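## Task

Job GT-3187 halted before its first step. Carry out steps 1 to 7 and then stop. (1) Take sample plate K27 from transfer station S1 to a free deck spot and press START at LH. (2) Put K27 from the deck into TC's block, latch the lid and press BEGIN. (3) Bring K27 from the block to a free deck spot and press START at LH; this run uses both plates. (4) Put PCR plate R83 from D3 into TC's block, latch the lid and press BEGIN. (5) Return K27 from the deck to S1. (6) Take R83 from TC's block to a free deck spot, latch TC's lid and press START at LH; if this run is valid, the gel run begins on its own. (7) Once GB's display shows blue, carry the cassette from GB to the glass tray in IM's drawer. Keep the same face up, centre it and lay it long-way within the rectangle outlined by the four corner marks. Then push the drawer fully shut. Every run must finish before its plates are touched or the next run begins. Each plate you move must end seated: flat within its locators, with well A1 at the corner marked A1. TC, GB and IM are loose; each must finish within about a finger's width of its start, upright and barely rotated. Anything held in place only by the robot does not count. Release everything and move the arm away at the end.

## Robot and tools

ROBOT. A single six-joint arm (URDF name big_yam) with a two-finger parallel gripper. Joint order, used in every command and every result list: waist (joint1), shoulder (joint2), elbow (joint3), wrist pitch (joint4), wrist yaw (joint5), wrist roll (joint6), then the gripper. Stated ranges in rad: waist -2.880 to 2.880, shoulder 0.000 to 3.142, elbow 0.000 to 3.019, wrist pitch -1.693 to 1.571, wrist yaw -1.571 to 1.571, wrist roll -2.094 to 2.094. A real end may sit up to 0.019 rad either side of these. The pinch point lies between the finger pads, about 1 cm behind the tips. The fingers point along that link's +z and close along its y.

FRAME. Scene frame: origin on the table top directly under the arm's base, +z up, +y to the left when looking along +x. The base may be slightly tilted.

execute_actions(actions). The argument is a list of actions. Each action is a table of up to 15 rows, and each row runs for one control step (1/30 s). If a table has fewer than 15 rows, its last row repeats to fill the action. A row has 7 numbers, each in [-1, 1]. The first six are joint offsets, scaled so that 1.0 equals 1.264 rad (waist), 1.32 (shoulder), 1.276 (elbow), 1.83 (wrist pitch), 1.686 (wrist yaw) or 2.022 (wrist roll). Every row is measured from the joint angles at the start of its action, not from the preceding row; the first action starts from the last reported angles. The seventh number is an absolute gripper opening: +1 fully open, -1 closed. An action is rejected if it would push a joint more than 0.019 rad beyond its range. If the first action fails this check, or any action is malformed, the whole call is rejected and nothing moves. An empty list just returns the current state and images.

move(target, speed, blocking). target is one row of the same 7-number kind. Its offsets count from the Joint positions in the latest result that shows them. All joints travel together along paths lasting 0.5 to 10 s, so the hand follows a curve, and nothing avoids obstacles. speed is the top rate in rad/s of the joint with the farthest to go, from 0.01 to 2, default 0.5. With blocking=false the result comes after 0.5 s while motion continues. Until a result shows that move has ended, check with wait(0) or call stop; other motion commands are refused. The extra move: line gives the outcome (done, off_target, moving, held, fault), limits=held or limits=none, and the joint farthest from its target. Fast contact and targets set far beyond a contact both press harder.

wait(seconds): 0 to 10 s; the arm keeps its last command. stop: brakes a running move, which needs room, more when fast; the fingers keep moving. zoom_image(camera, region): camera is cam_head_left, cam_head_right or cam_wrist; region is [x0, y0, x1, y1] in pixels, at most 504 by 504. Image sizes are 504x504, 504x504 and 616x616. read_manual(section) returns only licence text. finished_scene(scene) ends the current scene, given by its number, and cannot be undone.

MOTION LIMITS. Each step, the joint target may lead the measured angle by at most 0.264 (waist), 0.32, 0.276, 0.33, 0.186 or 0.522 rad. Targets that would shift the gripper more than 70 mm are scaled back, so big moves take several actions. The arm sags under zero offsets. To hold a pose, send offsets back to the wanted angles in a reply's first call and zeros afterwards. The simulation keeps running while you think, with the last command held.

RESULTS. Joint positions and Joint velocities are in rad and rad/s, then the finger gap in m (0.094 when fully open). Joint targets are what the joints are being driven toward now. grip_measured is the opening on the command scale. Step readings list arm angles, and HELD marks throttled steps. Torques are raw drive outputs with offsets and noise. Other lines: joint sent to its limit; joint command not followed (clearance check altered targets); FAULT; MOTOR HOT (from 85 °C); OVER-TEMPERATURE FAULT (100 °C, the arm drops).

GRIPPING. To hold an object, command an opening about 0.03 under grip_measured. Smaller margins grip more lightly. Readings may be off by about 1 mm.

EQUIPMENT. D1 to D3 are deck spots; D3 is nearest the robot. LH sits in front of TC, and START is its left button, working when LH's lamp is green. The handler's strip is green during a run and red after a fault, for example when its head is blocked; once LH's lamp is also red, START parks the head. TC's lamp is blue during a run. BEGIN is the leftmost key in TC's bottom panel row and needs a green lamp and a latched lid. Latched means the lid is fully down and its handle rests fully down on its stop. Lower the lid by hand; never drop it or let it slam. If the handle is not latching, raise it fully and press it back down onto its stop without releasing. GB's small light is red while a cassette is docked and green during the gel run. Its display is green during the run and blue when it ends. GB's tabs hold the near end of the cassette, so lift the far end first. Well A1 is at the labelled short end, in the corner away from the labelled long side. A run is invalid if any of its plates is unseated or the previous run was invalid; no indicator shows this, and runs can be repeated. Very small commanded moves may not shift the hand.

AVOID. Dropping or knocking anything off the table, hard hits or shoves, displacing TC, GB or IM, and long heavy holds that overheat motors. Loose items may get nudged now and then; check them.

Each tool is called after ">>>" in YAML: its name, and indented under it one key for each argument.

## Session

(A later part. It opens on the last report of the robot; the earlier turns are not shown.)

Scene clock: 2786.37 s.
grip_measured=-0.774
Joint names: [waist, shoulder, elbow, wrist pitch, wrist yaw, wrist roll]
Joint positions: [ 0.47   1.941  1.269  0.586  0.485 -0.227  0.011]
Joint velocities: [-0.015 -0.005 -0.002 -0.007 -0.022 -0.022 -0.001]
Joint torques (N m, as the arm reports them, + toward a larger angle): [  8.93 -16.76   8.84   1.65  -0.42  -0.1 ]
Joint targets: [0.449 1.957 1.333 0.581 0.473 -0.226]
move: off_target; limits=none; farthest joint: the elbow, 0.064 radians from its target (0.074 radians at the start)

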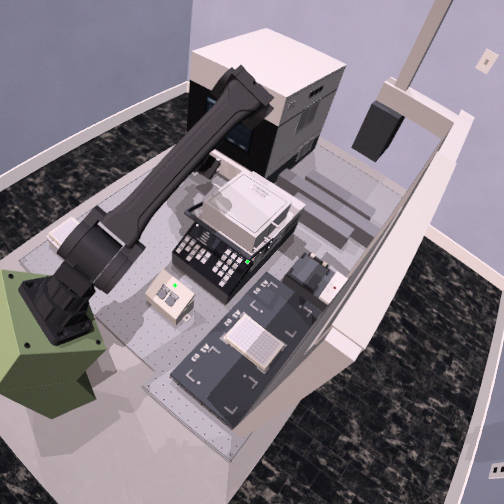

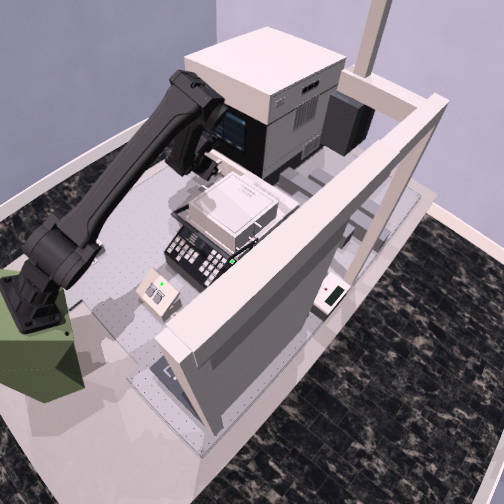

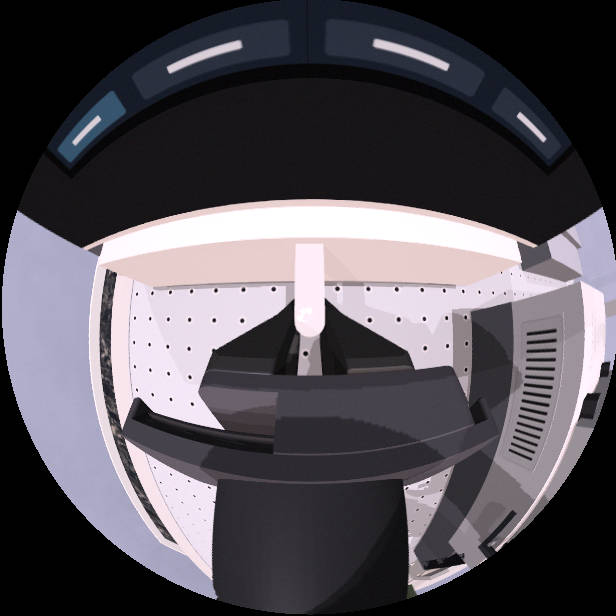

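>>> move:
  target: [-0.016, 0.012, 0.058, -0.006, -0.007, 0, -0.79]
  speed: 0.04

>>> zoom_image:
  camera: "cam_wrist"
  region: [60, 150, 560, 300]

Scene clock: 2790.50 s.
grip_measured=-0.774
Joint names: [waist, shoulder, elbow, wrist pitch, wrist yaw, wrist roll]
Joint positions: [ 0.47   1.941  1.271  0.582  0.486 -0.227  0.011]
Joint velocities: [-0.005 -0.005  0.002 -0.007  0.037  0.022 -0.   ]
Joint torques (N m, as the arm reports them, + toward a larger angle): [  9.33 -17.5    9.5    1.46  -0.42  -0.13]
Joint targets: [0.450 1.957 1.343 0.575 0.473 -0.227]
move: off_target; limits=none; farthest joint: the elbow, 0.072 radians from its target (0.074 radians at the start)

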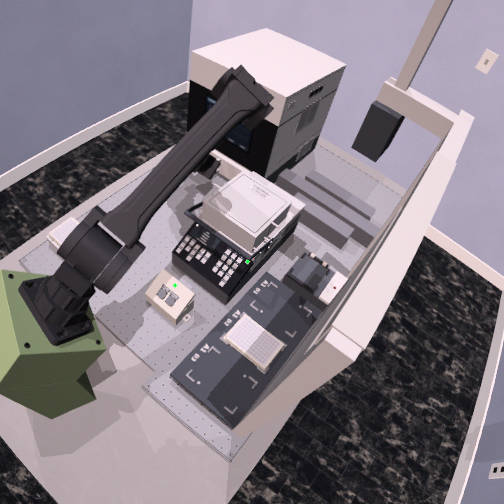

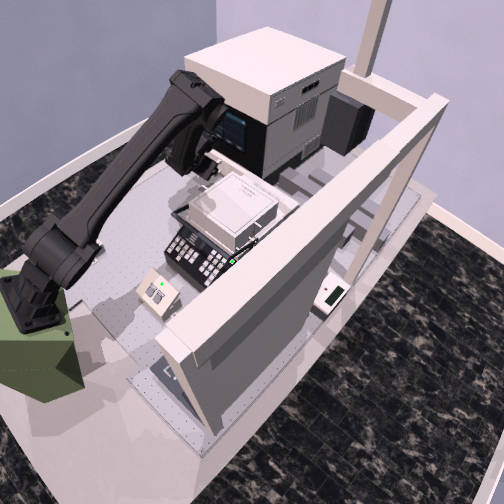

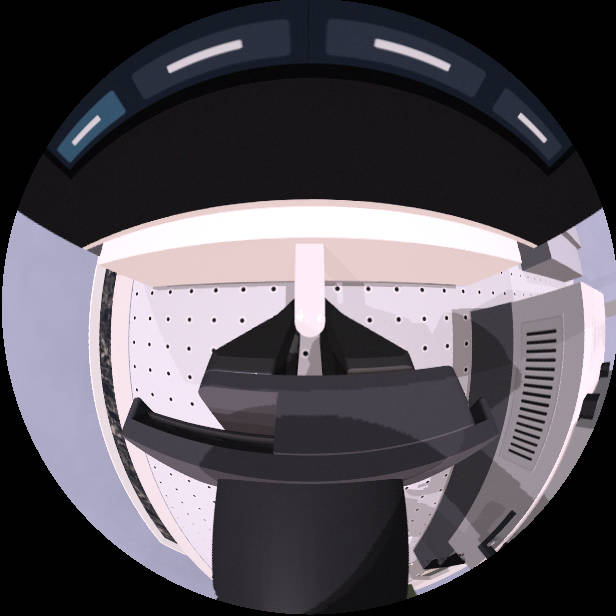

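Region (60, 150, 560, 300) of cam_wrist's 616x616 image, scaled by 1.008, with more detail than that image has; it fills the top 151 rows of this view, and the rest is white.

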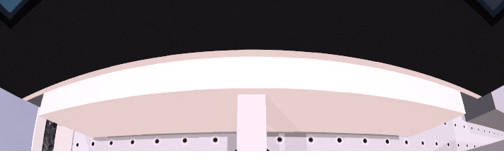

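Stalled — the drawer is closed. Relax the push and open the gripper.

>>> execute_actions:
  actions:
    - [[0,0,0.015,0,0,0,-0.79]]
    - [[0,0,0.012,0,0,0,0.0]]
    - [[0,0,0.012,0,0,0,0.0]]

>>> move:
  target: [0.045, -0.1, -0.125, 0.03, 0.028, 0.009, 0.0]
  speed: 0.15

Scene clock: 2794.43 s.
grip_measured=-0.001
Joint names: [waist, shoulder, elbow, wrist pitch, wrist yaw, wrist roll]
Joint positions: [ 0.471  1.941  1.271  0.582  0.491 -0.227  0.047]
Joint velocities: [ 0.005 -0.005  0.002  0.007  0.022 -0.007 -0.   ]
Joint torques (N m, as the arm reports them, + toward a larger angle): [ 10.81 -17.92   4.83   1.73   0.    -0.07]
Joint targets: [0.471 1.941 1.287 0.582 0.491 -0.227]
Step readings (joint positions; steps 1 to 15: 1st action; 16 to 30: 2nd action; 31 to 45: 3rd action):
0: [0.470 1.941 1.271 0.582 0.486 -0.227]
1: [0.470 1.941 1.271 0.582 0.489 -0.227]
2: [0.471 1.941 1.271 0.582 0.491 -0.227]
4: [0.471 1.941 1.271 0.582 0.491 -0.227]
8: [0.471 1.941 1.271 0.582 0.491 -0.227]
15: [0.471 1.941 1.271 0.582 0.491 -0.227]
16: [0.471 1.941 1.271 0.582 0.491 -0.227]
17: [0.471 1.941 1.271 0.582 0.491 -0.227]
19: [0.471 1.941 1.271 0.582 0.491 -0.227]
23: [0.471 1.941 1.271 0.582 0.491 -0.227]
30: [0.471 1.941 1.271 0.582 0.491 -0.227]
31: [0.471 1.941 1.271 0.582 0.491 -0.227]
32: [0.471 1.941 1.271 0.582 0.491 -0.227]
34: [0.471 1.941 1.271 0.582 0.491 -0.227]
38: [0.471 1.941 1.271 0.582 0.491 -0.227]
45: Joint positions above

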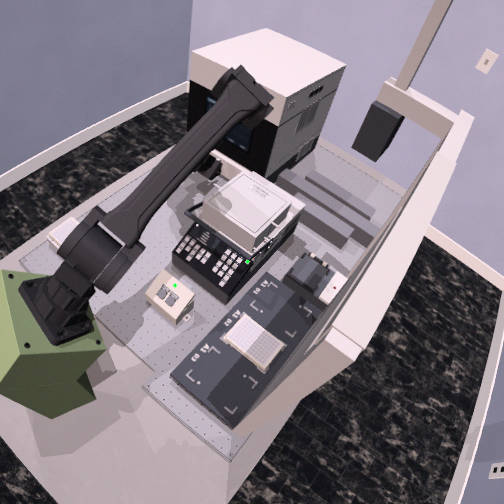

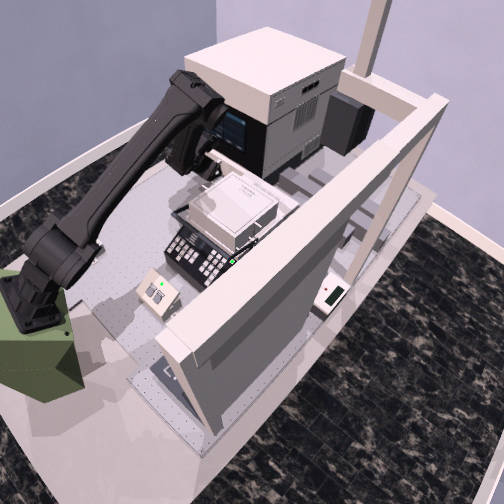

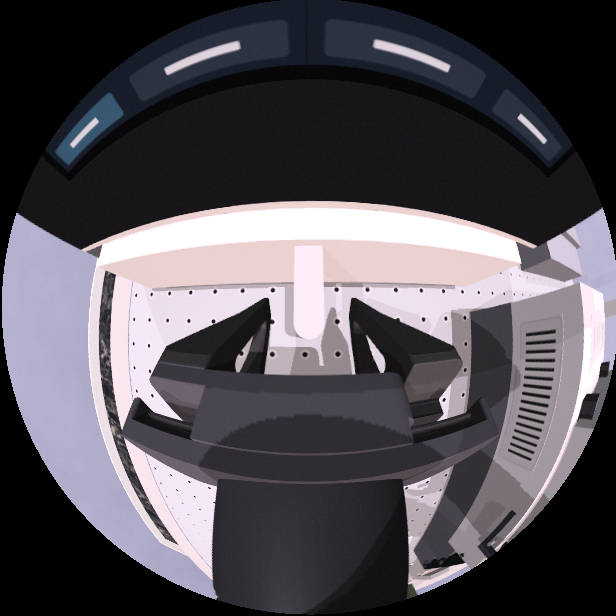

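Scene clock: 2795.83 s.
grip_measured=-0.001
Joint names: [waist, shoulder, elbow, wrist pitch, wrist yaw, wrist roll]
Joint positions: [ 0.517  1.823  1.117  0.621  0.535 -0.224  0.047]
Joint velocities: [-0.005 -0.015  0.012 -0.002  0.022 -0.007 -0.   ]
Joint torques (N m, as the arm reports them, + toward a larger angle): [ 11.05 -18.02   2.88   2.47   0.07   0.1 ]
Joint targets: [0.528 1.809 1.112 0.636 0.538 -0.208]
move: done; limits=none; farthest joint: the wrist pitch, 0.016 radians from its target (0.055 radians at the start)

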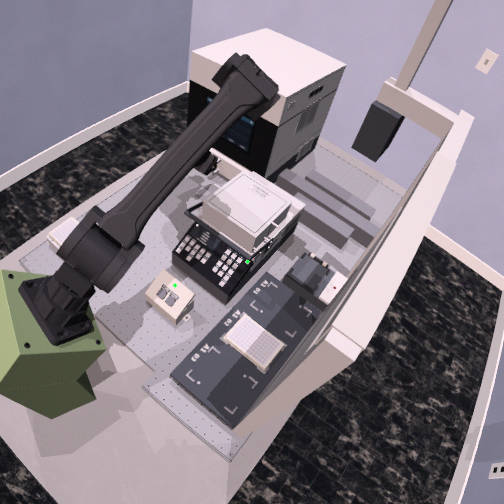

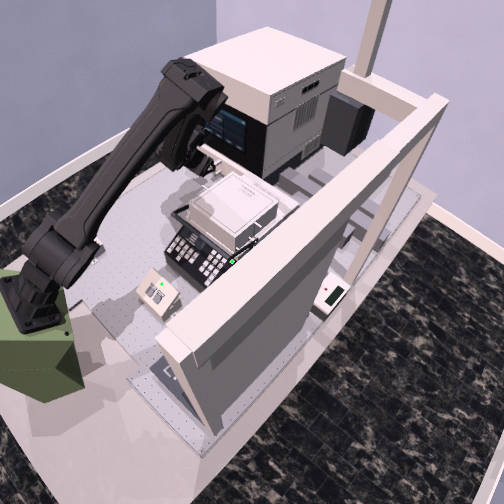

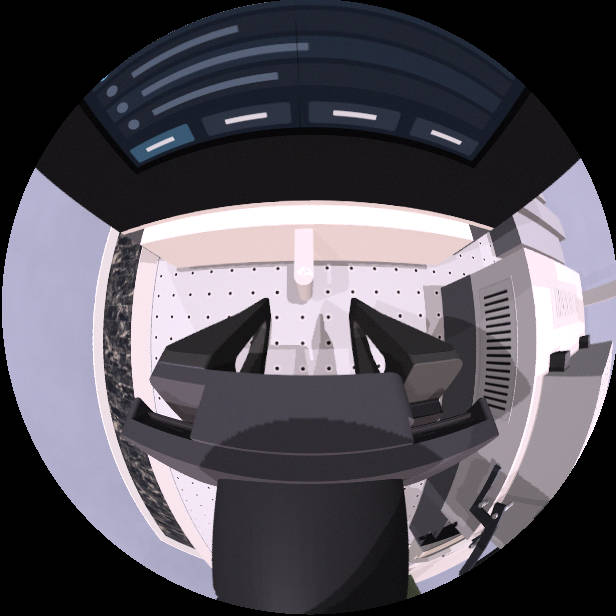

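>>> move:
  target: [0.086, -0.45, -0.63, -0.165, -0.05, 0.2, 0.0]
  speed: 0.5

Scene clock: 2800.43 s.
grip_measured=-0.001
Joint names: [waist, shoulder, elbow, wrist pitch, wrist yaw, wrist roll]
Joint positions: [0.614 1.237 0.311 0.327 0.454 0.164 0.047]
Joint velocities: [-0.005 -0.005 -0.007  0.022  0.022 -0.007  0.001]
Joint torques (N m, as the arm reports them, + toward a larger angle): [ 5.3  -7.66  1.98  1.04 -0.09  0.07]
Joint targets: [0.625 1.229 0.314 0.319 0.451 0.180]
move: done; limits=none; farthest joint: the wrist roll, 0.017 radians from its target (0.405 radians at the start)

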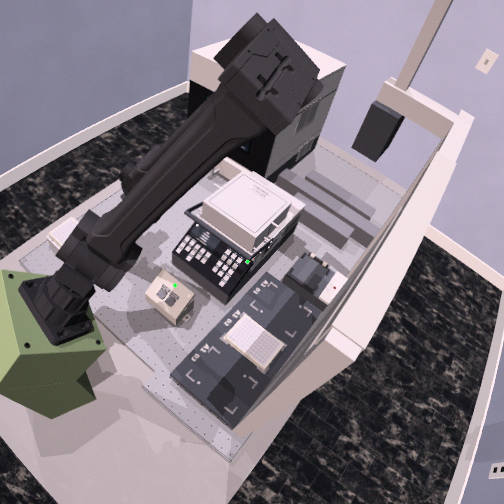

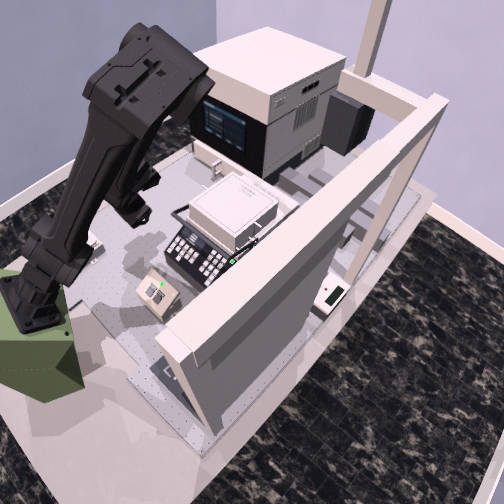

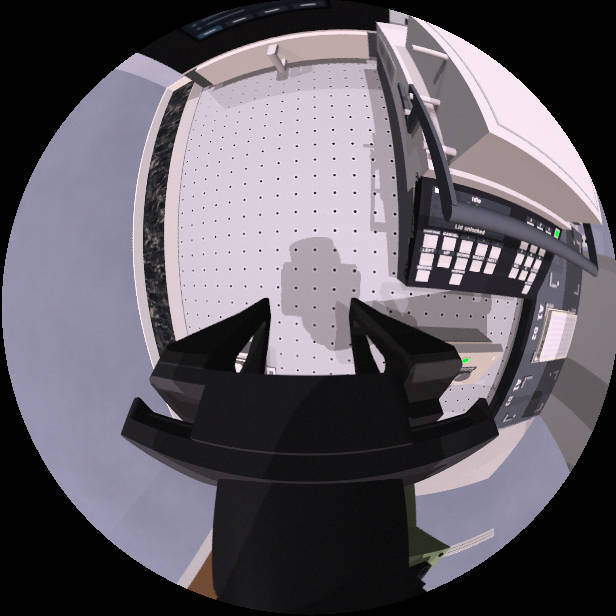

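>>> zoom_image:
  camera: "cam_wrist"
  region: [390, 160, 610, 310]

>>> zoom_image:
  camera: "cam_head_left"
  region: [150, 150, 400, 400]

Region (390, 160, 610, 310) of cam_wrist's 616x616 image, scaled by 2.291, with more detail than that image has; it fills the top 344 rows of this view, and the rest is white.

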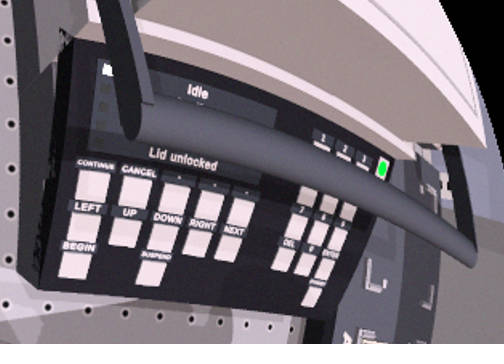

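Region (150, 150, 400, 400) of cam_head_left's 504x504 image, scaled by 2.016, with more detail than that image has.

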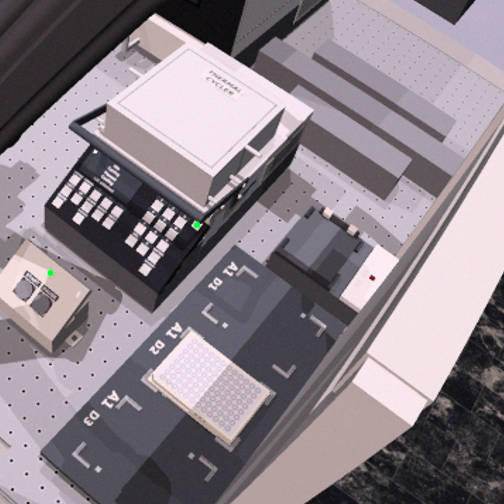

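>>> zoom_image:
  camera: "cam_head_left"
  region: [20, 190, 140, 290]

Region (20, 190, 140, 290) of cam_head_left's 504x504 image, scaled by 4.200, with more detail than that image has.

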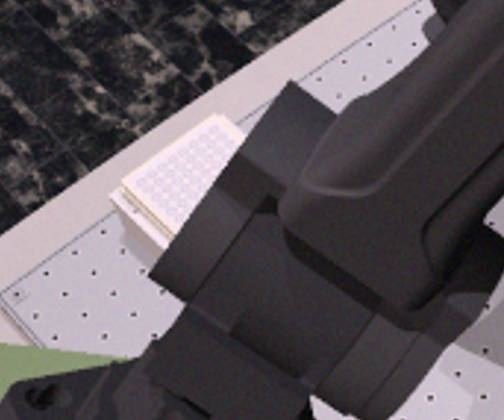

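>>> finished_scene:
  scene: 1

The scene is finished: the task was done.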